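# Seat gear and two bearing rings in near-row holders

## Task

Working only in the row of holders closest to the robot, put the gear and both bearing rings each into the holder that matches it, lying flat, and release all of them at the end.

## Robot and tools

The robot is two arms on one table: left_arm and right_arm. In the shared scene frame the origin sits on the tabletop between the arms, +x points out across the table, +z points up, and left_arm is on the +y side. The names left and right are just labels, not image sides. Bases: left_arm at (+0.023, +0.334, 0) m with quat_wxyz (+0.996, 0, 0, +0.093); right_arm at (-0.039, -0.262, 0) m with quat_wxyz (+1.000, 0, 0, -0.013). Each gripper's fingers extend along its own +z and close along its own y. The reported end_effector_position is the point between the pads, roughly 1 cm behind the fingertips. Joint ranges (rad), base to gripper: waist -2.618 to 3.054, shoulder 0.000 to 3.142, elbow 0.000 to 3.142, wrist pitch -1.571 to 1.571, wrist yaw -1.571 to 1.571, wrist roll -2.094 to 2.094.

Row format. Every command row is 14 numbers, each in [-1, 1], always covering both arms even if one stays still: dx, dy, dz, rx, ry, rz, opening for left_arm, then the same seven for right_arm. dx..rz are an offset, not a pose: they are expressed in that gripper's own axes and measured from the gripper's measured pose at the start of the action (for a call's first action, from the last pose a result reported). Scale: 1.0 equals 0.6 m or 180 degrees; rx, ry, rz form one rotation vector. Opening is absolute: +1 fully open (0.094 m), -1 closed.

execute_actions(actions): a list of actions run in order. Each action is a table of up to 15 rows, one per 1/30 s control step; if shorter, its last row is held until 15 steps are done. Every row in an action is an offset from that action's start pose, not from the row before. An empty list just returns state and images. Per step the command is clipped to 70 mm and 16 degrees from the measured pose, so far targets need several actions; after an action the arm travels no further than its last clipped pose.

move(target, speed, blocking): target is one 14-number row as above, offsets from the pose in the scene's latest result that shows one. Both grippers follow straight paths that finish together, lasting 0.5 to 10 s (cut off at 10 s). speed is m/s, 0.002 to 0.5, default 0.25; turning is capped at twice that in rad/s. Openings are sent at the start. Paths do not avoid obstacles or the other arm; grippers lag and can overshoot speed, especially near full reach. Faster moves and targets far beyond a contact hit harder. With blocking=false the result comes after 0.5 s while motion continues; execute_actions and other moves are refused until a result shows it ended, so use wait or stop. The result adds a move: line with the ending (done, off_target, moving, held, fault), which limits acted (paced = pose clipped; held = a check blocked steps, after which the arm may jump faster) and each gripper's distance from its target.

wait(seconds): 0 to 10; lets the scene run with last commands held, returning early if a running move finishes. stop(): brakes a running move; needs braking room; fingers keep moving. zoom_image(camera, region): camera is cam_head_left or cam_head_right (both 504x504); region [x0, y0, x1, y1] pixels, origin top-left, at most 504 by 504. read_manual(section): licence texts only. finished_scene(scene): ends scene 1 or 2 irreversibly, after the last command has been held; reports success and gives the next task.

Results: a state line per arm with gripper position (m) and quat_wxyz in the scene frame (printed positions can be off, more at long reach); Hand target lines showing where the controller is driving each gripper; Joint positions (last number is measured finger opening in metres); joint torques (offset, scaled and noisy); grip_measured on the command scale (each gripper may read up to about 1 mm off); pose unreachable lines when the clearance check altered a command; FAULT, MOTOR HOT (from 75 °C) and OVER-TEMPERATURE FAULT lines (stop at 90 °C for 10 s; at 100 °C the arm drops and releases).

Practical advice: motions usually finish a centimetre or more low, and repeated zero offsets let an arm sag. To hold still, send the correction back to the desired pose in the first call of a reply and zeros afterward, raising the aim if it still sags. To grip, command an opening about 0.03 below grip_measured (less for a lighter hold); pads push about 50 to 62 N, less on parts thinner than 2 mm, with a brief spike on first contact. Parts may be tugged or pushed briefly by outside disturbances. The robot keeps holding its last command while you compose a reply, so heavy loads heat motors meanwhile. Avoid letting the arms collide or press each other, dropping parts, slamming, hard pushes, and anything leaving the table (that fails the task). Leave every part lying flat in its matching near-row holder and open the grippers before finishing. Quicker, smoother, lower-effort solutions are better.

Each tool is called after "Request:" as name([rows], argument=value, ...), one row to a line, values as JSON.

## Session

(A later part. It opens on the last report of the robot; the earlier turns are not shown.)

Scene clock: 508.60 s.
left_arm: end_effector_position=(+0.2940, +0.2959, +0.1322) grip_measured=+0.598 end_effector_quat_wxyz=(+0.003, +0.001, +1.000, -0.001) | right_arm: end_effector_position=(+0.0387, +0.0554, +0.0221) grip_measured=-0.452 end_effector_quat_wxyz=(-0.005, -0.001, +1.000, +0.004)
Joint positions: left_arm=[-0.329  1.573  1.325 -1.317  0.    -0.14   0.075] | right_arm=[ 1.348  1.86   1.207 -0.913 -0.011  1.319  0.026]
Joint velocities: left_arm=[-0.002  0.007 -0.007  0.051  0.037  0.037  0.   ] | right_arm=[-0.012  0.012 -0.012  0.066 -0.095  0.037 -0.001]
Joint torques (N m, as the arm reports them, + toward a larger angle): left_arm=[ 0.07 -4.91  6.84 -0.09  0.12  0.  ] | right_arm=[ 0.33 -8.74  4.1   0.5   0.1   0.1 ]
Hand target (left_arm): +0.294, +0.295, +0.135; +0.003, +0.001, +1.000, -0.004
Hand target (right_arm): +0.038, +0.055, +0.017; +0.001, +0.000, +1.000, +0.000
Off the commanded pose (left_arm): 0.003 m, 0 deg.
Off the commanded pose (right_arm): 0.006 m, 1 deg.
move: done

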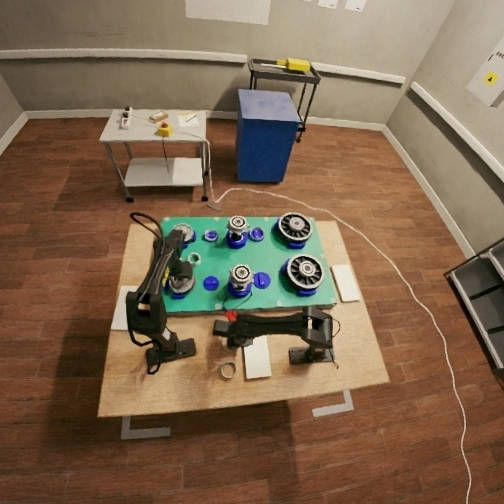

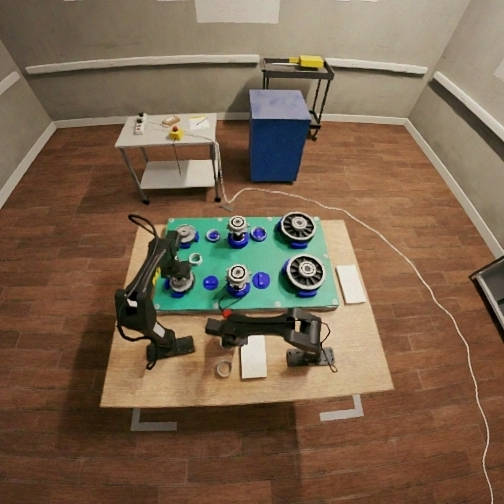

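Request:
move(target=[0.008, 0, 0.0, 0.058, 0.002, 0, 0.6, 0, 0, 0.02, 0.0025, -0.003, 0, -0.45], speed=0.08)

Scene clock: 512.93 s.
left_arm: end_effector_position=(+0.2891, +0.2951, +0.1286) grip_measured=+0.598 end_effector_quat_wxyz=(-0.013, +0.000, +0.996, -0.086) | right_arm: end_effector_position=(+0.0397, +0.0593, +0.0179) grip_measured=-0.452 end_effector_quat_wxyz=(-0.004, -0.001, +1.000, +0.007)
Joint positions: left_arm=[-0.22   1.573  1.3   -1.317  0.173 -0.031  0.075] | right_arm=[ 1.348  1.874  1.207 -0.892 -0.011  1.32   0.026]
Joint velocities: left_arm=[ 0.007 -0.012 -0.002 -0.066  0.066  0.022  0.   ] | right_arm=[ 0.007 -0.032  0.002 -0.037  0.007  0.037 -0.   ]
Joint torques (N m, as the arm reports them, + toward a larger angle): left_arm=[ 0.6  -6.36  4.8   0.01  0.25  0.04] | right_arm=[ 0.39 -8.78  3.49  0.52  0.13  0.08]
Hand target (left_arm): +0.289, +0.295, +0.132; -0.003, +0.001, +0.996, -0.092
Hand target (right_arm): +0.039, +0.055, +0.010; -0.000, -0.001, +1.000, -0.000
Off the commanded pose (left_arm): 0.004 m, 2 deg.
Off the commanded pose (right_arm): 0.009 m, 1 deg.
move: done

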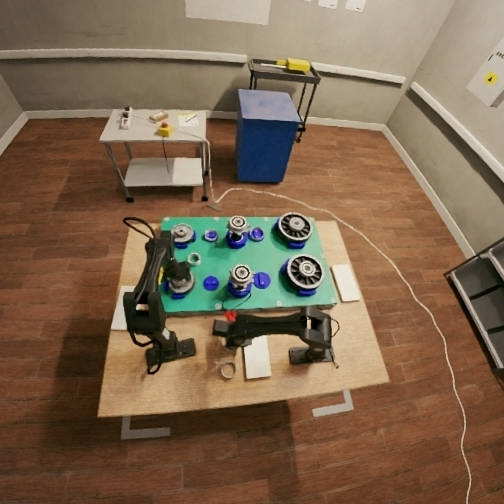

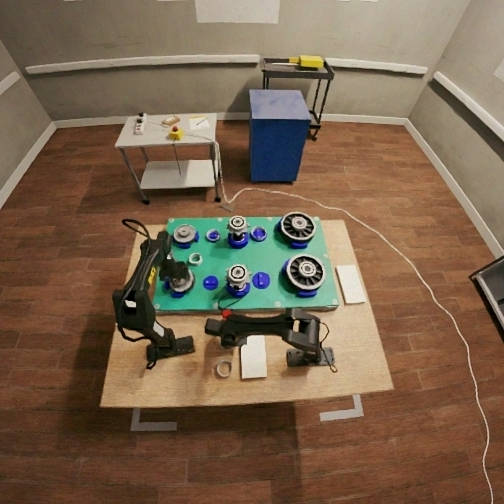

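Request:
move(target=[0, 0, 0.015, 0.003, -0.008, 0, 0.6, 0, 0, 0, 0, 0, 0, -0.93], speed=0.02)

Request:
zoom_image(camera="cam_head_right", region=[150, 250, 220, 306])

Scene clock: 518.30 s.
left_arm: end_effector_position=(+0.2872, +0.2943, +0.1243) grip_measured=+0.598 end_effector_quat_wxyz=(-0.007, +0.002, +0.996, -0.088) | right_arm: end_effector_position=(+0.0388, +0.0600, +0.0179) grip_measured=-0.913 end_effector_quat_wxyz=(-0.006, -0.001, +1.000, +0.009)
Joint positions: left_arm=[-0.22   1.555  1.265 -1.288  0.177 -0.03   0.075] | right_arm=[ 1.348  1.874  1.207 -0.89  -0.017  1.319  0.004]
Joint velocities: left_arm=[ 0.012 -0.007  0.012 -0.051 -0.037  0.051 -0.001] | right_arm=[-0.012 -0.007 -0.002 -0.037 -0.066 -0.11  -0.   ]
Joint torques (N m, as the arm reports them, + toward a larger angle): left_arm=[-0.09 -5.17  3.65  0.39  0.16 -0.05] | right_arm=[ 0.04 -9.52  5.02  0.34  0.04  0.02]
Hand target (left_arm): +0.289, +0.293, +0.120; -0.001, -0.001, +0.996, -0.091
Hand target (right_arm): +0.040, +0.059, +0.018; -0.004, -0.001, +1.000, +0.007
Off the commanded pose (left_arm): 0.005 m, 1 deg.
Off the commanded pose (right_arm): 0.001 m, 0 deg.
move: done

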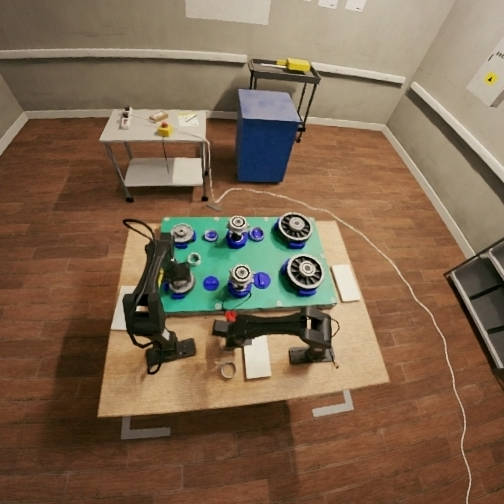

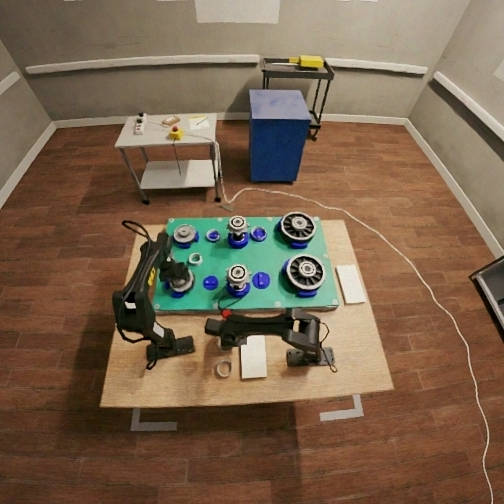

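Region (150, 250, 220, 306) of cam_head_right's 504x504 image, scaled by 7.200, with more detail than that image has; it fills the top 403 rows of this view, and the rest is white.

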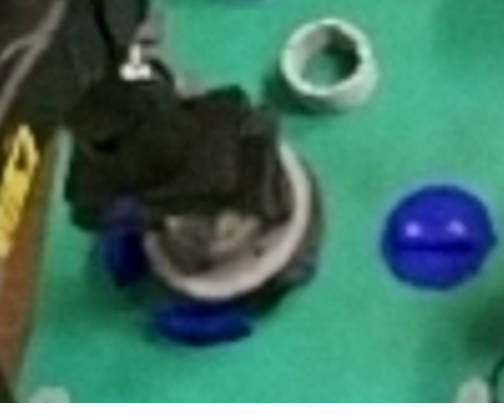

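Request:
move(target=[0, 0, 0, 0, 0, 0, 0.2, 0, 0, 0, 0, 0, 0, -0.6], speed=0.05)

Request:
move(target=[0, 0, 0, 0, 0, 0, 0.2, 0, -0.004, 0.025, 0.005, -0.004, 0, -0.6], speed=0.03)

Scene clock: 525.20 s.
left_arm: end_effector_position=(+0.2870, +0.2929, +0.1247) grip_measured=+0.228 end_effector_quat_wxyz=(-0.007, +0.002, +0.996, -0.092) | right_arm: end_effector_position=(+0.0387, +0.0602, +0.0179) grip_measured=-0.602 end_effector_quat_wxyz=(-0.007, -0.001, +1.000, +0.009)
Joint positions: left_arm=[-0.22   1.555  1.265 -1.289  0.185 -0.03   0.058] | right_arm=[ 1.348  1.874  1.207 -0.889 -0.017  1.319  0.019]
Joint velocities: left_arm=[-0.002  0.007 -0.007  0.022 -0.037 -0.022 -0.   ] | right_arm=[ 0.002  0.012 -0.007  0.081  0.081 -0.037 -0.   ]
Joint torques (N m, as the arm reports them, + toward a larger angle): left_arm=[-0.1  -4.68  5.69 -0.02  0.07 -0.07] | right_arm=[ 0.02 -9.44  4.77  0.37  0.03  0.02]
Hand target (left_arm): +0.287, +0.294, +0.124; -0.007, +0.002, +0.996, -0.088
Hand target (right_arm): +0.039, +0.060, +0.018; -0.006, -0.001, +1.000, +0.009
Off the commanded pose (left_arm): 0.001 m, 0 deg.
Off the commanded pose (right_arm): 0.000 m, 0 deg.
move: done

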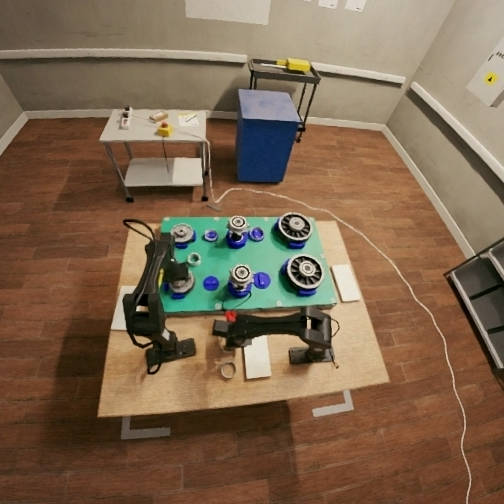

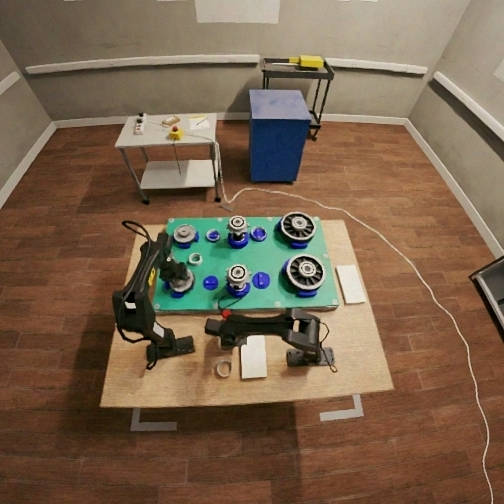

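Scene clock: 526.03 s.
left_arm: end_effector_position=(+0.2870, +0.2928, +0.1247) grip_measured=+0.228 end_effector_quat_wxyz=(-0.007, +0.002, +0.996, -0.093) | right_arm: end_effector_position=(+0.0387, +0.0597, +0.0095) grip_measured=-0.602 end_effector_quat_wxyz=(-0.007, -0.001, +1.000, +0.006)
Joint positions: left_arm=[-0.22   1.555  1.265 -1.289  0.186 -0.03   0.058] | right_arm=[ 1.348  1.891  1.194 -0.865 -0.017  1.319  0.019]
Joint velocities: left_arm=[-0.012  0.002 -0.007 -0.051  0.007  0.066 -0.   ] | right_arm=[ 0.017  0.002 -0.007 -0.037 -0.066 -0.081  0.   ]
Joint torques (N m, as the arm reports them, + toward a larger angle): left_arm=[ 0.05 -4.92  5.69  0.    0.13 -0.01] | right_arm=[ 0.54 -8.64  4.    0.56  0.14  0.12]
Hand target (left_arm): +0.287, +0.293, +0.125; -0.007, +0.002, +0.996, -0.092
Hand target (right_arm): +0.038, +0.058, +0.003; -0.000, -0.001, +1.000, +0.001
Off the commanded pose (left_arm): 0.000 m, 0 deg.
Off the commanded pose (right_arm): 0.007 m, 1 deg.
move: done

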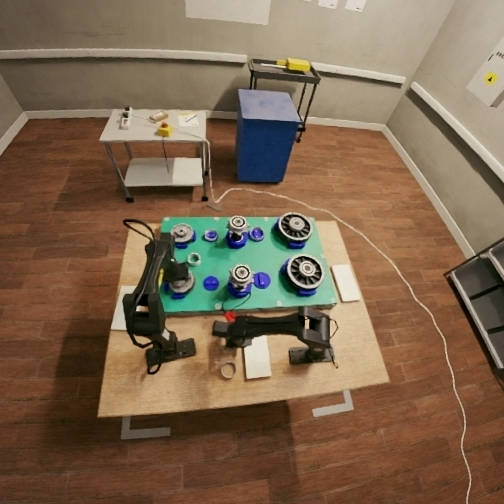

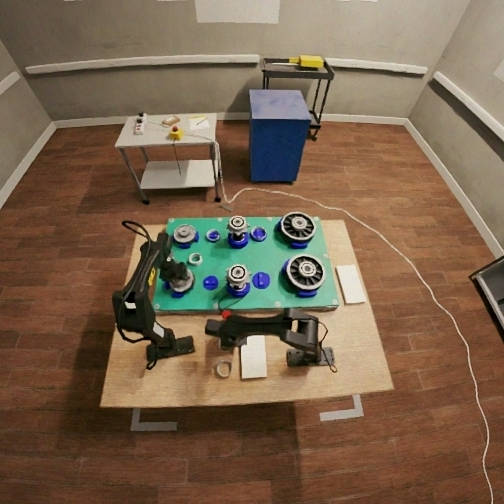

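Request:
move(target=[0, -0.0108, -0.0573, -0.0593, -0.0045, -0.0013, 0.195, 0, 0, 0, 0, 0, 0, -0.93], speed=0.06)

Request:
zoom_image(camera="cam_head_right", region=[150, 250, 220, 306])

Request:
zoom_image(camera="cam_head_left", region=[150, 250, 220, 306])

Scene clock: 535.70 s.
left_arm: end_effector_position=(+0.2885, +0.2896, +0.1316) grip_measured=+0.228 end_effector_quat_wxyz=(-0.020, -0.002, +1.000, -0.013) | right_arm: end_effector_position=(+0.0386, +0.0599, +0.0095) grip_measured=-0.880 end_effector_quat_wxyz=(-0.007, -0.001, +1.000, +0.007)
Joint positions: left_arm=[-0.334  1.595  1.344 -1.356  0.031 -0.151  0.058] | right_arm=[ 1.348  1.891  1.194 -0.864 -0.017  1.32   0.006]
Joint velocities: left_arm=[-0.012 -0.012 -0.017  0.007  0.051 -0.081  0.   ] | right_arm=[-0.002 -0.002 -0.012  0.007 -0.081  0.066  0.   ]
Joint torques (N m, as the arm reports them, + toward a larger angle): left_arm=[-0.66 -8.11 11.26 -0.77 -0.21 -0.11] | right_arm=[ 0.   -9.62  4.92  0.35 -0.02  0.03]
Hand target (left_arm): +0.286, +0.294, +0.158; +0.003, -0.001, +1.000, +0.000
Hand target (right_arm): +0.039, +0.060, +0.010; -0.007, -0.001, +1.000, +0.006
Off the commanded pose (left_arm): 0.028 m, 3 deg.
Off the commanded pose (right_arm): 0.000 m, 0 deg.
move: off_target (left_arm)

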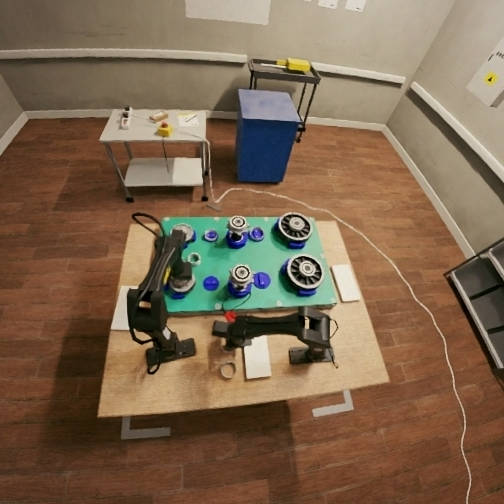

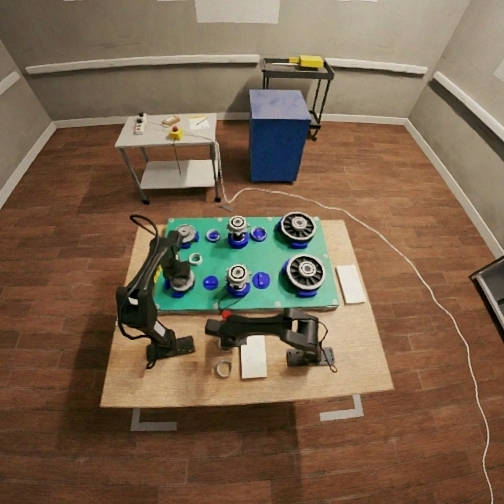

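Region (150, 250, 220, 306) of cam_head_right's 504x504 image, scaled by 7.200, with more detail than that image has; it fills the top 403 rows of this view, and the rest is white.

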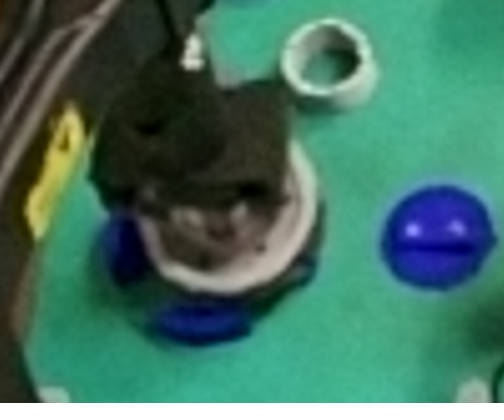

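Region (150, 250, 220, 306) of cam_head_left's 504x504 image, scaled by 7.200, with more detail than that image has; it fills the top 403 rows of this view, and the rest is white.

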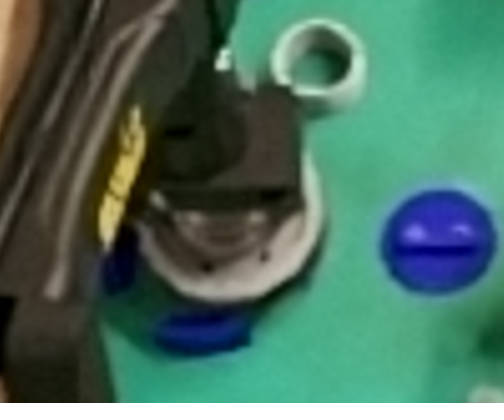

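Request:
move(target=[0, 0.04, -0.057, -0.0083, -0.0127, 0.001, 0.195, -0.102, -0.233, -0.225, 0.0045, -0.0045, 0.0006, -0.92], speed=0.15)

Request:
zoom_image(camera="cam_head_right", region=[150, 250, 220, 306])

Request:
zoom_image(camera="cam_head_left", region=[150, 250, 220, 306])

Scene clock: 555.30 s.
left_arm: end_effector_position=(+0.2864, +0.3102, +0.1302) grip_measured=+0.228 end_effector_quat_wxyz=(-0.038, -0.001, +0.999, -0.004) | right_arm: end_effector_position=(+0.0989, -0.0826, +0.1288) grip_measured=-0.880 end_effector_quat_wxyz=(-0.014, +0.003, +1.000, -0.012)
Joint positions: left_arm=[-0.27   1.614  1.356 -1.388  0.014 -0.085  0.058] | right_arm=[ 0.932  1.432  1.18  -1.354 -0.007  0.912  0.006]
Joint velocities: left_arm=[-0.002  0.007  0.012 -0.037 -0.022  0.007 -0.001] | right_arm=[ 0.017  0.017 -0.012 -0.11  -0.022 -0.022 -0.   ]
Joint torques (N m, as the arm reports them, + toward a larger angle): left_arm=[ 0.72 -9.06 12.16 -0.72 -0.01 -0.02] | right_arm=[-0.5  -6.68  7.1   0.1   0.   -0.08]
Hand target (left_arm): +0.288, +0.314, +0.163; -0.000, -0.001, +1.000, +0.000
Hand target (right_arm): +0.102, -0.082, +0.140; -0.002, -0.000, +1.000, -0.000
Off the commanded pose (left_arm): 0.035 m, 4 deg.
Off the commanded pose (right_arm): 0.013 m, 2 deg.
move: off_target (left_arm, right_arm)

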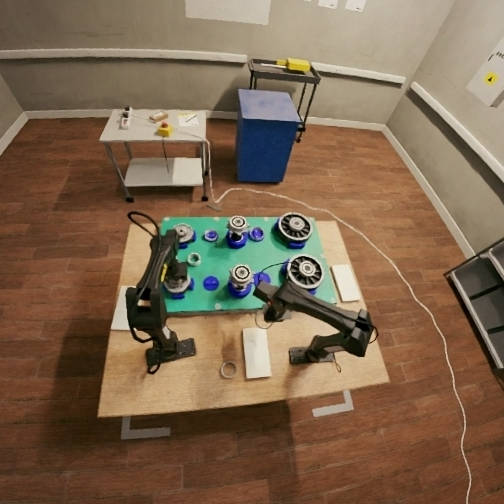

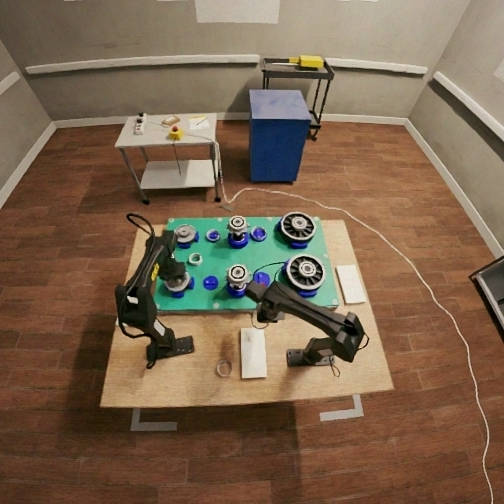

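Region (150, 250, 220, 306) of cam_head_right's 504x504 image, scaled by 7.200, with more detail than that image has; it fills the top 403 rows of this view, and the rest is white.

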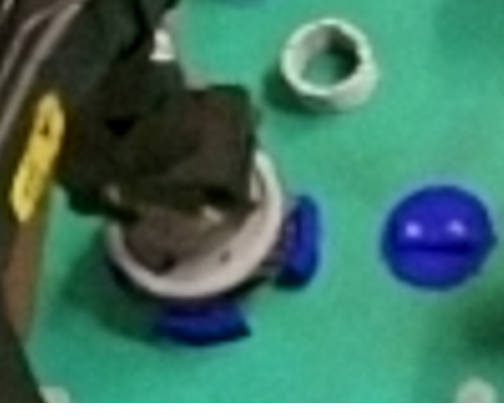

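Region (150, 250, 220, 306) of cam_head_left's 504x504 image, scaled by 7.200, with more detail than that image has; it fills the top 403 rows of this view, and the rest is white.

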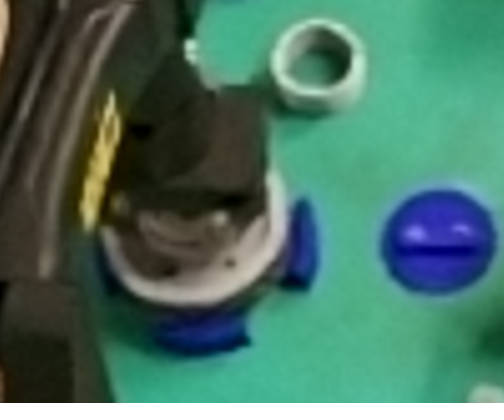

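Request:
execute_actions([
  [[-0.004,0.004,-0.058,-0.002,-0.026,0,0.195,0,0,-0.01,0,0,0,-0.92],[-0.007,0.004,-0.058,-0.002,-0.03,0,0.195,0,0,-0.01,0,0,0,-0.92],[-0.01,0.004,-0.058,-0.002,-0.034,0,0.195,0,0,-0.01,0,0,0,-0.92],[-0.013,0.004,-0.058,-0.002,-0.038,0,0.195,0,0,-0.01,0,0,0,-0.92],[-0.015,0.004,-0.058,-0.002,-0.04,0,0.195,0,0,-0.01,0,0,0,-0.92]],
])

Request:
zoom_image(camera="cam_head_left", region=[150, 250, 220, 306])

Scene clock: 564.10 s.
left_arm: end_effector_position=(+0.2879, +0.3102, +0.1301) grip_measured=+0.228 end_effector_quat_wxyz=(-0.035, -0.001, +0.999, -0.004) | right_arm: end_effector_position=(+0.0975, -0.0844, +0.1289) grip_measured=-0.880 end_effector_quat_wxyz=(-0.017, +0.002, +1.000, -0.015)
Joint positions: left_arm=[-0.27   1.614  1.356 -1.382  0.013 -0.085  0.058] | right_arm=[ 0.932  1.432  1.18  -1.364 -0.007  0.91   0.006]
Joint velocities: left_arm=[-0.012 -0.007 -0.007 -0.037  0.022  0.037 -0.001] | right_arm=[ 0.002 -0.002 -0.007  0.037 -0.095 -0.022  0.001]
Joint torques (N m, as the arm reports them, + toward a larger angle): left_arm=[  0.44 -10.48  10.53  -0.26  -0.07  -0.03] | right_arm=[ 0.07 -5.52  6.77  0.05 -0.03  0.05]
Hand target (left_arm): +0.296, +0.313, +0.163; +0.025, -0.003, +1.000, -0.001
Hand target (right_arm): +0.099, -0.083, +0.135; -0.014, +0.003, +1.000, -0.012
Off the commanded pose (left_arm): 0.036 m, 7 deg.
Off the commanded pose (right_arm): 0.006 m, 1 deg.

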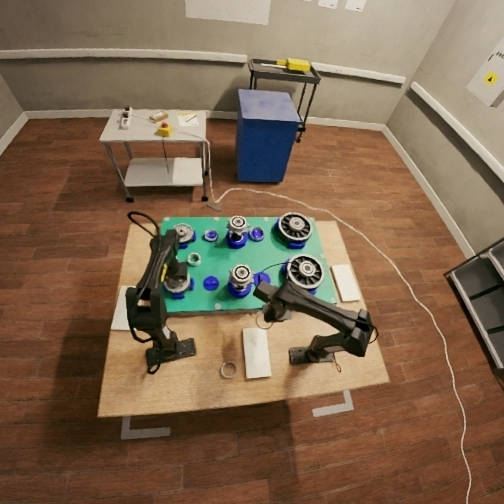

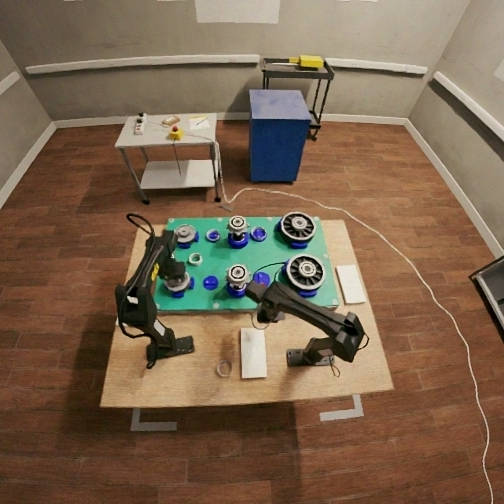

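Region (150, 250, 220, 306) of cam_head_left's 504x504 image, scaled by 7.200, with more detail than that image has; it fills the top 403 rows of this view, and the rest is white.

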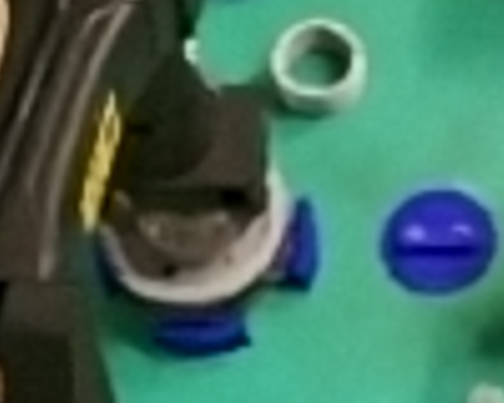

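Request:
execute_actions([
  [[-0.013,0.003,-0.055,-0.002,-0.038,0,0.195,0,0,-0.01,0,0,0,-0.92],[-0.013,0.003,-0.053,-0.002,-0.038,0,0.195,0,0,-0.01,0,0,0,-0.92],[-0.013,0.003,-0.051,-0.002,-0.038,0,0.195,0,0,-0.01,0,0,0,-0.92],[-0.013,0.003,-0.049,-0.002,-0.038,0,0.195,0,0,-0.01,0,0,0,-0.92],[-0.013,0.003,-0.047,-0.002,-0.038,0,0.195,0,0,-0.01,0,0,0,-0.92],[-0.013,0.003,-0.045,-0.002,-0.038,0,0.195,0,0,-0.01,0,0,0,-0.92],[-0.013,0.003,-0.043,-0.002,-0.038,0,0.195,0,0,-0.01,0,0,0,-0.92],[-0.013,0.003,-0.041,-0.002,-0.038,0,0.195,0,0,-0.01,0,0,0,-0.92],[-0.013,0.003,-0.039,-0.002,-0.038,0,0.195,0,0,-0.01,0,0,0,-0.92],[-0.013,0.003,-0.037,-0.002,-0.038,0,0.195,0,0,-0.01,0,0,0,-0.92],[-0.013,0.003,-0.035,-0.002,-0.038,0,0.195,0,0,-0.01,0,0,0,-0.92],[-0.013,0.003,-0.033,-0.002,-0.038,0,0.195,0,0,-0.01,0,0,0,-0.92],[-0.013,0.003,-0.031,-0.002,-0.038,0,0.195,0,0,-0.01,0,0,0,-0.92],[-0.013,0.003,-0.03,-0.002,-0.038,0,0.195,0,0,-0.01,0,0,0,-0.92]],
])

Request:
wait(seconds=0.3)

Request:
zoom_image(camera="cam_head_left", region=[150, 250, 220, 306])

Scene clock: 575.43 s.
left_arm: end_effector_position=(+0.2882, +0.3102, +0.1189) grip_measured=+0.228 end_effector_quat_wxyz=(-0.032, -0.002, +0.999, -0.004) | right_arm: end_effector_position=(+0.0962, -0.0860, +0.1290) grip_measured=-0.880 end_effector_quat_wxyz=(-0.019, +0.002, +1.000, -0.019)
Joint positions: left_arm=[-0.27   1.612  1.31  -1.332  0.013 -0.086  0.058] | right_arm=[ 0.932  1.432  1.18  -1.372 -0.007  0.91   0.006]
Joint velocities: left_arm=[-0.007 -0.056 -0.066  0.066 -0.037 -0.007  0.   ] | right_arm=[ 0.017 -0.017 -0.007  0.037  0.051 -0.066  0.001]
Joint torques (N m, as the arm reports them, + toward a larger angle): left_arm=[  0.11 -10.41   8.52  -0.14   0.    -0.08] | right_arm=[ 0.02 -5.26  6.98  0.03  0.01  0.05]
Hand target (left_arm): +0.296, +0.312, +0.146; +0.025, -0.002, +1.000, -0.001
Hand target (right_arm): +0.098, -0.084, +0.135; -0.016, +0.002, +1.000, -0.015
Off the commanded pose (left_arm): 0.030 m, 7 deg.
Off the commanded pose (right_arm): 0.006 m, 0 deg.

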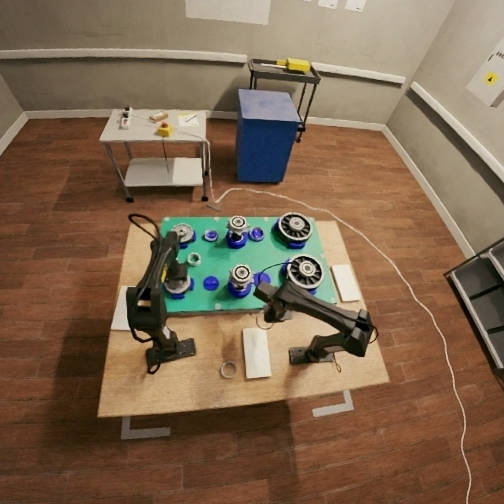

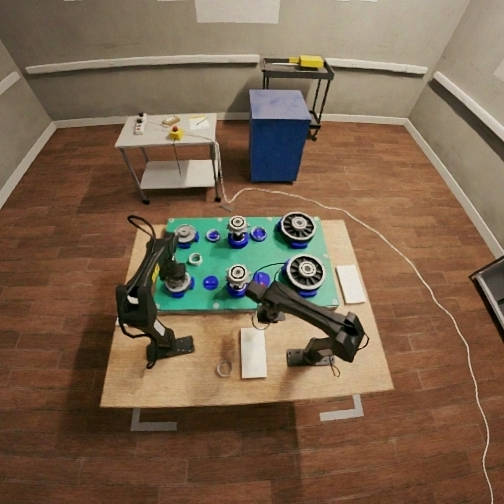

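Scene clock: 575.73 s.
left_arm: end_effector_position=(+0.2882, +0.3102, +0.1189) grip_measured=+0.228 end_effector_quat_wxyz=(-0.031, -0.002, +1.000, -0.004) | right_arm: end_effector_position=(+0.0962, -0.0861, +0.1290) grip_measured=-0.880 end_effector_quat_wxyz=(-0.019, +0.002, +1.000, -0.019)
Joint positions: left_arm=[-0.27   1.609  1.306 -1.329  0.013 -0.086  0.058] | right_arm=[ 0.932  1.432  1.18  -1.372 -0.007  0.91   0.006]
Joint velocities: left_arm=[-0.022  0.017 -0.002  0.051  0.066  0.022  0.001] | right_arm=[-0.012 -0.017  0.012 -0.081 -0.022  0.007 -0.   ]
Joint torques (N m, as the arm reports them, + toward a larger angle): left_arm=[  0.08 -10.47   8.65  -0.09  -0.09  -0.1 ] | right_arm=[-0.04 -5.22  6.83 -0.01 -0.02  0.02]
Hand target (left_arm): +0.296, +0.312, +0.146; +0.025, -0.002, +1.000, -0.001
Hand target (right_arm): +0.098, -0.084, +0.135; -0.017, +0.002, +1.000, -0.015
Off the commanded pose (left_arm): 0.030 m, 6 deg.
Off the commanded pose (right_arm): 0.006 m, 1 deg.
wait: 0.30 s; at rest by 0.17 s

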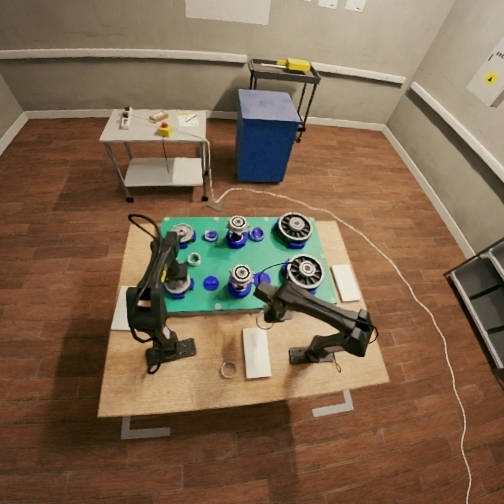

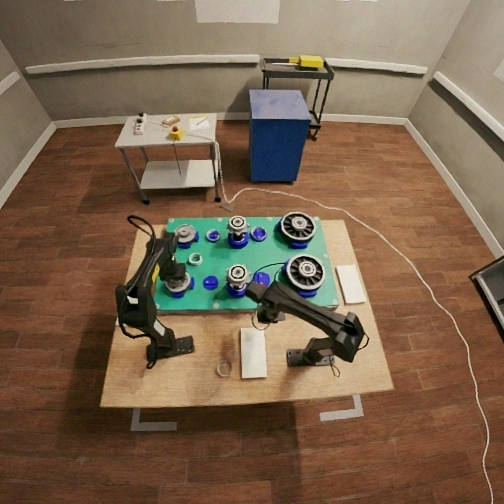

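Region (150, 250, 220, 306) of cam_head_left's 504x504 image, scaled by 7.200, with more detail than that image has; it fills the top 403 rows of this view, and the rest is white.

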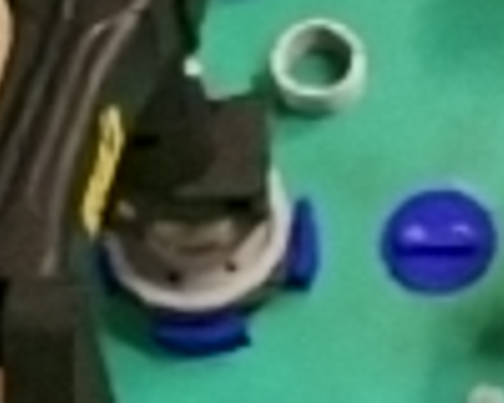

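Request:
execute_actions([
  [[-0.012,0.002,-0.043,-0.002,-0.034,0,0.195,0,0,0,0,0,0,-0.92],[-0.012,0.002,-0.04,-0.002,-0.033,0,0.195,0,0,0,0,0,0,-0.92],[-0.011,0.002,-0.037,-0.002,-0.032,0,0.195,0,0,0,0,0,0,-0.92],[-0.011,0.002,-0.034,-0.002,-0.031,0,0.195,0,0,0,0,0,0,-0.92],[-0.01,0.002,-0.031,-0.002,-0.03,0,0.195,0,0,0,0,0,0,-0.92],[-0.01,0.002,-0.028,-0.002,-0.029,0,0.195,0,0,0,0,0,0,-0.92],[-0.009,0.002,-0.025,-0.002,-0.028,0,0.195,0,0,0,0,0,0,-0.92],[-0.009,0.002,-0.022,-0.002,-0.027,0,0.195,0,0,0,0,0,0,-0.92],[-0.008,0.002,-0.019,-0.002,-0.026,0,0.195,0,0,0,0,0,0,-0.92],[-0.008,0.002,-0.016,-0.002,-0.025,0,0.195,0,0,0,0,0,0,-0.92],[-0.007,0.002,-0.013,-0.002,-0.024,0,0.195,0,0,0,0,0,0,-0.92],[-0.007,0.002,-0.01,-0.002,-0.023,0,0.195,0,0,0,0,0,0,-0.92],[-0.006,0.002,-0.007,-0.002,-0.022,0,0.195,0,0,0,0,0,0,-0.92],[-0.006,0.002,-0.004,-0.002,-0.021,0,0.195,0,0,0,0,0,0,-0.92],[-0.005,0.002,-0.002,-0.002,-0.02,0,0.195,0,0,0,0,0,0,-0.92]],
])

Request:
wait(seconds=0.3)

Scene clock: 583.30 s.
left_arm: end_effector_position=(+0.2885, +0.3098, +0.1164) grip_measured=+0.228 end_effector_quat_wxyz=(-0.019, -0.001, +1.000, -0.001) | right_arm: end_effector_position=(+0.0962, -0.0861, +0.1290) grip_measured=-0.880 end_effector_quat_wxyz=(-0.019, +0.002, +1.000, -0.019)
Joint positions: left_arm=[-0.276  1.589  1.278 -1.297  0.006 -0.09   0.058] | right_arm=[ 0.932  1.432  1.18  -1.372 -0.007  0.91   0.006]
Joint velocities: left_arm=[-0.012 -0.032 -0.056  0.051  0.007 -0.037 -0.001] | right_arm=[-0.042  0.002 -0.012  0.022  0.022 -0.051  0.001]
Joint torques (N m, as the arm reports them, + toward a larger angle): left_arm=[ 0.51 -7.06  4.77  0.16  0.   -0.01] | right_arm=[-0.08 -5.11  5.34  0.18 -0.04  0.04]
Hand target (left_arm): +0.291, +0.311, +0.120; +0.000, -0.002, +1.000, -0.001
Hand target (right_arm): +0.096, -0.086, +0.129; -0.019, +0.002, +1.000, -0.019
Off the commanded pose (left_arm): 0.005 m, 2 deg.
Off the commanded pose (right_arm): 0.000 m, 0 deg.

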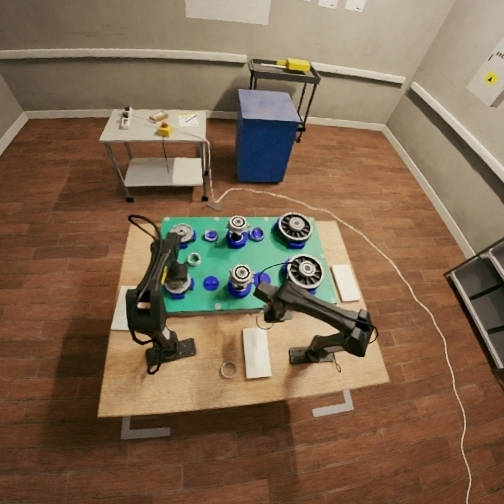

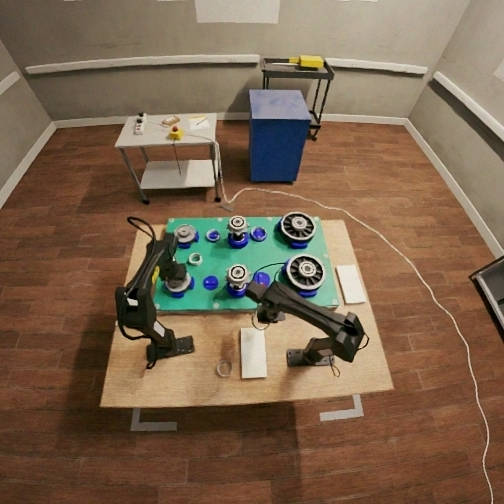

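Scene clock: 583.60 s.
left_arm: end_effector_position=(+0.2887, +0.3098, +0.1163) grip_measured=+0.228 end_effector_quat_wxyz=(-0.017, -0.001, +1.000, -0.001) | right_arm: end_effector_position=(+0.0962, -0.0861, +0.1290) grip_measured=-0.880 end_effector_quat_wxyz=(-0.019, +0.002, +1.000, -0.019)
Joint positions: left_arm=[-0.277  1.586  1.275 -1.293  0.004 -0.092  0.058] | right_arm=[ 0.932  1.432  1.18  -1.372 -0.007  0.91   0.006]
Joint velocities: left_arm=[-0.002 -0.007  0.007 -0.051  0.022 -0.051 -0.001] | right_arm=[-0.012  0.007 -0.002 -0.051 -0.081 -0.037  0.001]
Joint torques (N m, as the arm reports them, + toward a larger angle): left_arm=[ 0.53 -6.73  4.67  0.2   0.07 -0.04] | right_arm=[ 0.06 -5.12  5.4   0.2  -0.01  0.07]
Hand target (left_arm): +0.291, +0.311, +0.120; +0.001, -0.002, +1.000, -0.001
Hand target (right_arm): +0.096, -0.086, +0.129; -0.019, +0.002, +1.000, -0.019
Off the commanded pose (left_arm): 0.005 m, 2 deg.
Off the commanded pose (right_arm): 0.000 m, 0 deg.
wait: 0.30 s; at rest by 0.17 s

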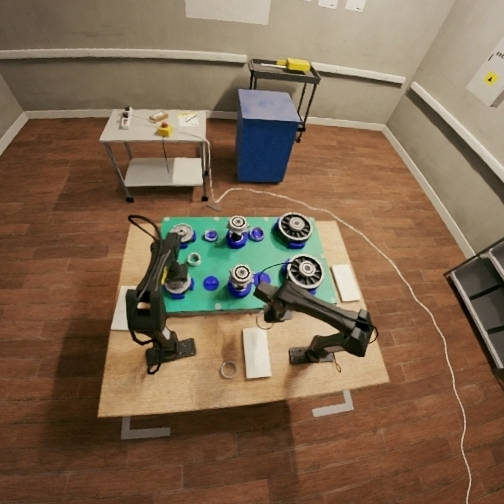

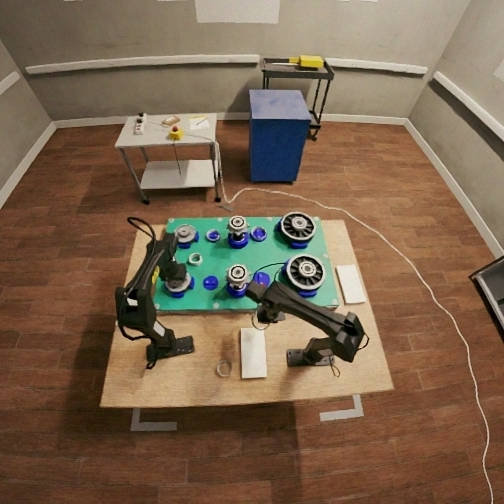

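Request:
execute_actions(actions=[])

Scene clock: 601.30 s.
left_arm: end_effector_position=(+0.2887, +0.3098, +0.1163) grip_measured=+0.228 end_effector_quat_wxyz=(-0.017, -0.001, +1.000, -0.001) | right_arm: end_effector_position=(+0.0962, -0.0861, +0.1290) grip_measured=-0.880 end_effector_quat_wxyz=(-0.019, +0.002, +1.000, -0.019)
Joint positions: left_arm=[-0.277  1.586  1.275 -1.293  0.004 -0.092  0.058] | right_arm=[ 0.932  1.432  1.18  -1.372 -0.007  0.91   0.006]
Joint velocities: left_arm=[ 0.007 -0.012  0.002  0.066 -0.037 -0.007 -0.001] | right_arm=[ 0.012 -0.032  0.002  0.095 -0.022 -0.037 -0.   ]
Joint torques (N m, as the arm reports them, + toward a larger angle): left_arm=[ 0.44 -6.67  4.72  0.18  0.04 -0.04] | right_arm=[ 0.21 -5.21  5.16  0.2  -0.02 -0.06]
Hand target (left_arm): +0.291, +0.311, +0.120; +0.001, -0.002, +1.000, -0.001
Hand target (right_arm): +0.096, -0.086, +0.129; -0.019, +0.002, +1.000, -0.019
Off the commanded pose (left_arm): 0.005 m, 2 deg.
Off the commanded pose (right_arm): 0.000 m, 0 deg.

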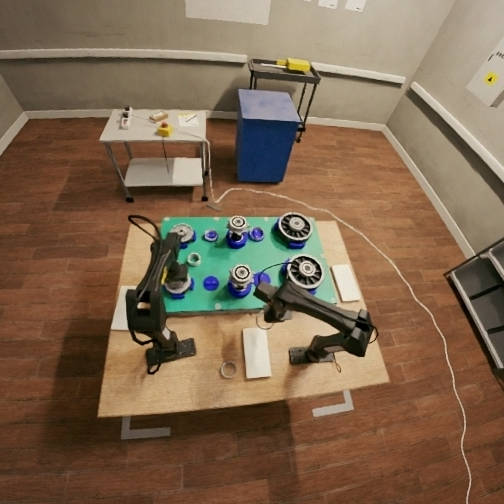

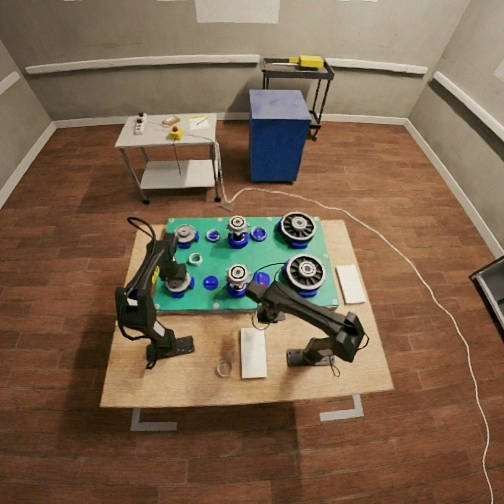

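Request:
execute_actions([
  [[0,0,0,0,0,0,0.65, 0,0,-0.005,0,0,0,-0.92]],
])

Request:
move(target=[0,0,-0.11,0,0,0,0.65, -0.341,-0.0565,-0.02,-0.012,-0.012,0,-0.92], speed=0.12)

Scene clock: 604.67 s.
left_arm: end_effector_position=(+0.2886, +0.3095, +0.1163) grip_measured=+0.648 end_effector_quat_wxyz=(-0.017, -0.001, +1.000, -0.001) | right_arm: end_effector_position=(+0.0962, -0.0861, +0.1290) grip_measured=-0.880 end_effector_quat_wxyz=(-0.019, +0.002, +1.000, -0.019)
Joint positions: left_arm=[-0.277  1.586  1.275 -1.293  0.006 -0.092  0.077] | right_arm=[ 0.932  1.432  1.18  -1.372 -0.007  0.91   0.006]
Joint velocities: left_arm=[-0.002  0.012  0.002 -0.037  0.051 -0.066 -0.001] | right_arm=[-0.007  0.007 -0.007 -0.022  0.037  0.022 -0.001]
Joint torques (N m, as the arm reports them, + toward a larger angle): left_arm=[ 0.24 -5.07  5.46 -0.05  0.07 -0.04] | right_arm=[-0.12 -5.21  6.09  0.06 -0.05  0.03]
Hand target (left_arm): +0.289, +0.310, +0.116; -0.017, -0.001, +1.000, -0.001
Hand target (right_arm): +0.096, -0.086, +0.132; -0.019, +0.002, +1.000, -0.019
Off the commanded pose (left_arm): 0.000 m, 0 deg.
Off the commanded pose (right_arm): 0.003 m, 0 deg.

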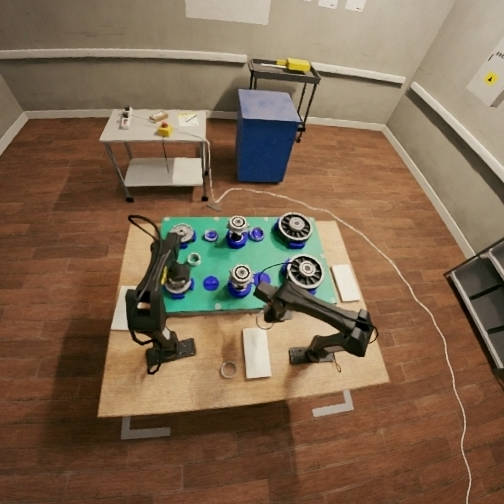

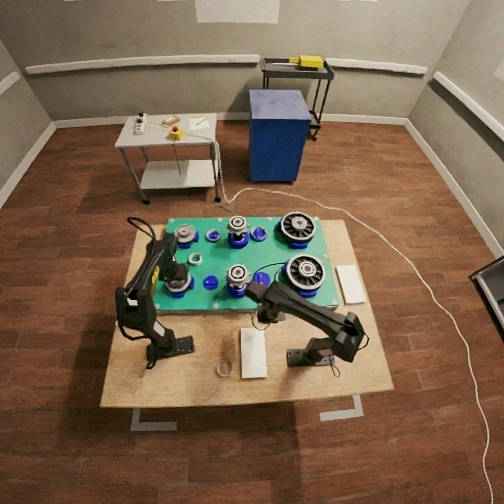

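Scene clock: 606.93 s.
left_arm: end_effector_position=(+0.2876, +0.3096, +0.1772) grip_measured=+0.648 end_effector_quat_wxyz=(-0.021, -0.001, +1.000, -0.001) | right_arm: end_effector_position=(+0.2972, -0.1199, +0.1264) grip_measured=-0.880 end_effector_quat_wxyz=(-0.008, +0.006, +1.000, -0.004)
Joint positions: left_arm=[-0.277  1.601  1.532 -1.543  0.006 -0.092  0.077] | right_arm=[ 0.425  1.952  1.755 -1.393  0.001  0.411  0.006]
Joint velocities: left_arm=[-0.007 -0.002 -0.007 -0.066 -0.007  0.007 -0.   ] | right_arm=[-0.007 -0.007 -0.007 -0.022 -0.066 -0.022 -0.002]
Joint torques (N m, as the arm reports them, + toward a larger angle): left_arm=[ 0.33 -4.82  7.87 -0.21  0.03  0.  ] | right_arm=[ -0.29 -10.84   7.27   0.13  -0.06  -0.05]
Hand target (left_arm): +0.290, +0.311, +0.182; -0.017, -0.001, +1.000, -0.001
Hand target (right_arm): +0.300, -0.119, +0.134; -0.002, +0.002, +1.000, +0.001
Off the commanded pose (left_arm): 0.006 m, 0 deg.
Off the commanded pose (right_arm): 0.009 m, 1 deg.
move: done

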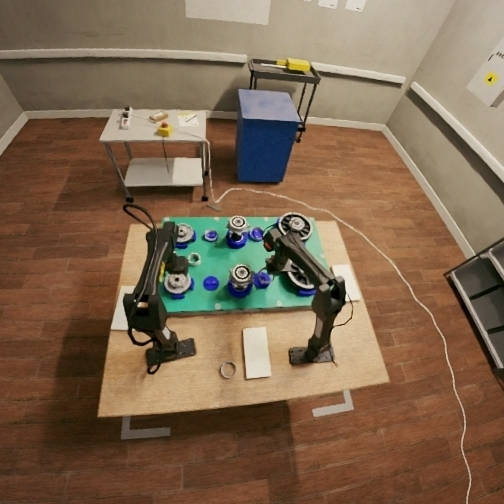

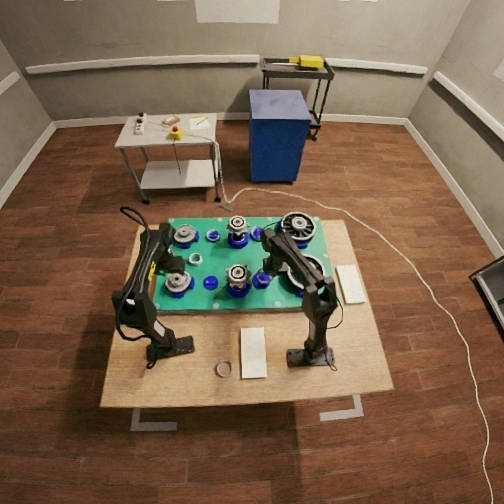

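Request:
move(target=[0.263,-0.266,0.05,0,-0.013,0,1.0, -0.012,0.028,0.03,-0.003,-0.005,-0.004,-0.92], speed=0.15)

Request:
zoom_image(camera="cam_head_left", region=[150, 215, 290, 310])

Request:
zoom_image(camera="cam_head_right", region=[150, 215, 290, 310])

Scene clock: 620.37 s.
left_arm: end_effector_position=(+0.1305, +0.1564, +0.1539) grip_measured=+1.000 end_effector_quat_wxyz=(-0.003, -0.001, +1.000, +0.001) | right_arm: end_effector_position=(+0.3028, -0.1078, +0.1109) grip_measured=-0.880 end_effector_quat_wxyz=(-0.006, -0.001, +1.000, -0.003)
Joint positions: left_arm=[-1.212  1.334  1.202 -1.443  0.004 -1.028  0.094] | right_arm=[ 0.449  1.986  1.743 -1.341  0.001  0.42   0.006]
Joint velocities: left_arm=[-0.027 -0.002 -0.017 -0.007 -0.051  0.007  0.   ] | right_arm=[-0.002 -0.027 -0.002 -0.051  0.007 -0.051  0.001]
Joint torques (N m, as the arm reports them, + toward a larger angle): left_arm=[-0.95 -3.51  5.05  0.14 -0.1  -0.02] | right_arm=[  0.6  -11.01   4.42   0.53  -0.07   0.15]
Hand target (left_arm): +0.132, +0.156, +0.154; +0.006, -0.001, +1.000, -0.001
Hand target (right_arm): +0.304, -0.103, +0.108; -0.001, +0.000, +1.000, +0.000
Off the commanded pose (left_arm): 0.007 m, 0 deg.
Off the commanded pose (right_arm): 0.005 m, 1 deg.
move: done

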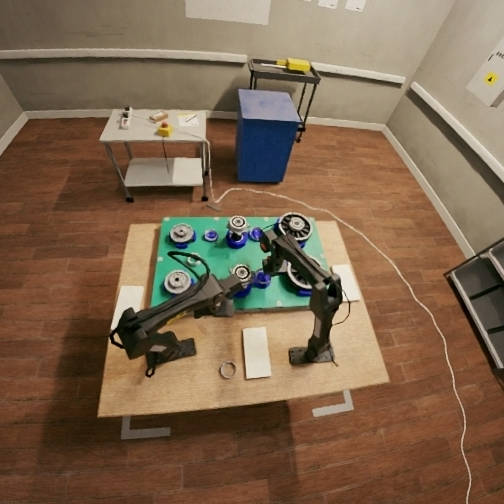

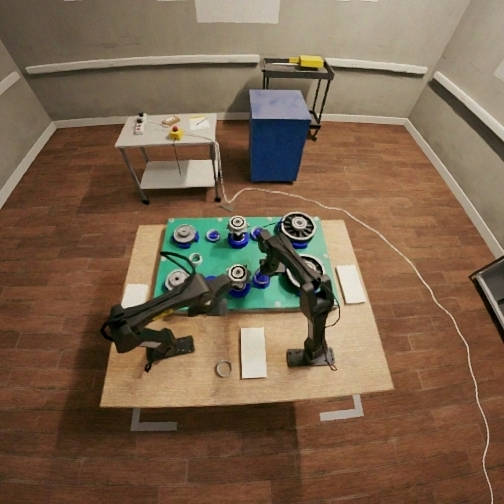

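Region (150, 215, 290, 310) of cam_head_left's 504x504 image, scaled by 3.600, with more detail than that image has; it fills the top 342 rows of this view, and the rest is white.

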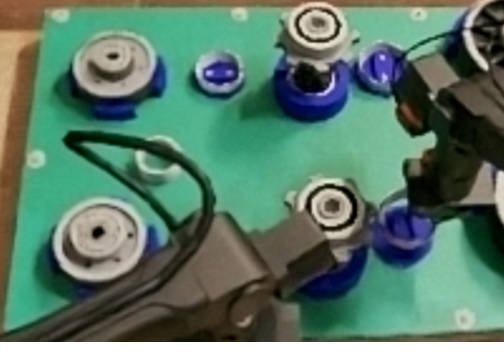

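Region (150, 215, 290, 310) of cam_head_right's 504x504 image, scaled by 3.600, with more detail than that image has; it fills the top 342 rows of this view, and the rest is white.

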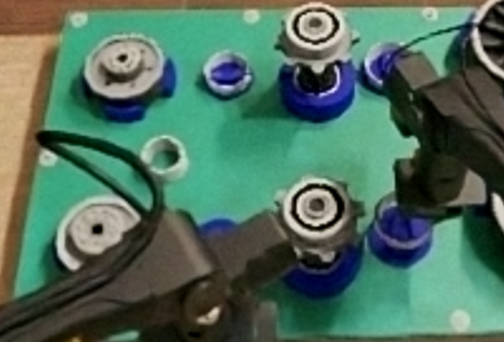

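Request:
move(target=[0.334,-0.082,0.123,0,0,0,1.0, 0.0,0.014,0.022,-0.002,-0.004,0,-0.92], speed=0.15)

Request:
zoom_image(camera="cam_head_left", region=[225, 250, 295, 300])

Request:
zoom_image(camera="cam_head_right", region=[225, 250, 295, 300])

Scene clock: 629.47 s.
left_arm: end_effector_position=(-0.0639, +0.1131, +0.0803) grip_measured=+1.000 end_effector_quat_wxyz=(-0.001, -0.001, +1.000, +0.007) | right_arm: end_effector_position=(+0.3008, -0.1038, +0.1002) grip_measured=-0.880 end_effector_quat_wxyz=(-0.006, -0.002, +1.000, -0.003)
Joint positions: left_arm=[-2.13   1.472  1.021 -1.134  0.007 -1.946  0.094] | right_arm=[ 0.46   1.986  1.701 -1.298  0.001  0.43   0.006]
Joint velocities: left_arm=[-0.022 -0.002 -0.017  0.037  0.051 -0.037  0.   ] | right_arm=[-0.007 -0.027 -0.007  0.007 -0.051 -0.007  0.   ]
Joint torques (N m, as the arm reports them, + toward a larger angle): left_arm=[-0.66 -4.03  6.83  0.   -0.02 -0.17] | right_arm=[  0.65 -10.91   4.75   0.5   -0.05   0.12]
Hand target (left_arm): -0.066, +0.107, +0.084; +0.001, -0.002, +1.000, -0.004
Hand target (right_arm): +0.303, -0.099, +0.098; +0.000, -0.001, +1.000, +0.000
Off the commanded pose (left_arm): 0.009 m, 1 deg.
Off the commanded pose (right_arm): 0.005 m, 1 deg.
move: done

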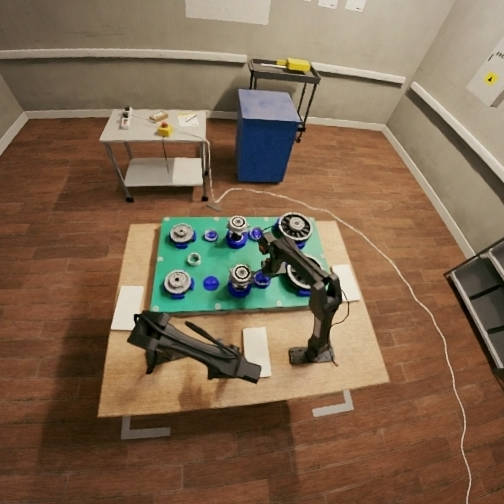

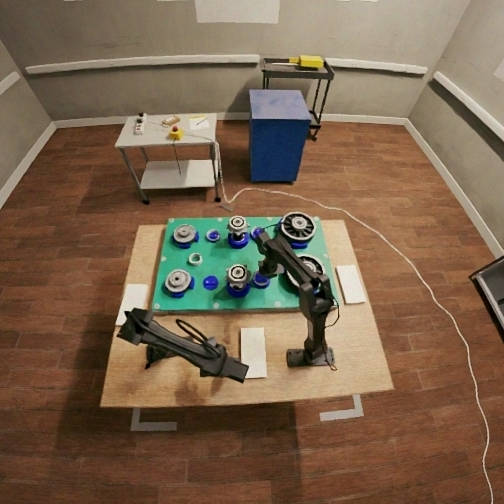

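Region (225, 250, 295, 300) of cam_head_left's 504x504 image, scaled by 7.200, with more detail than that image has; it fills the top 360 rows of this view, and the rest is white.

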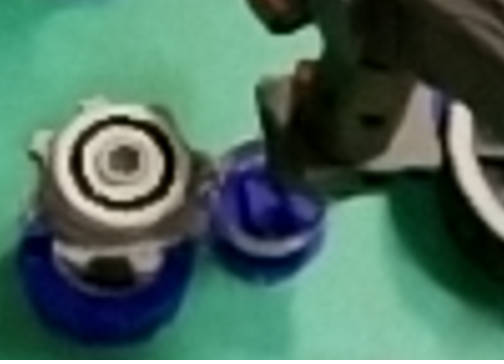

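Region (225, 250, 295, 300) of cam_head_right's 504x504 image, scaled by 7.200, with more detail than that image has; it fills the top 360 rows of this view, and the rest is white.

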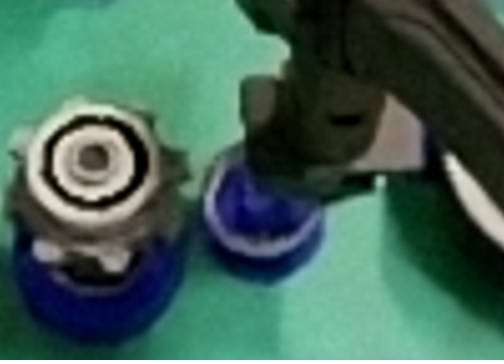

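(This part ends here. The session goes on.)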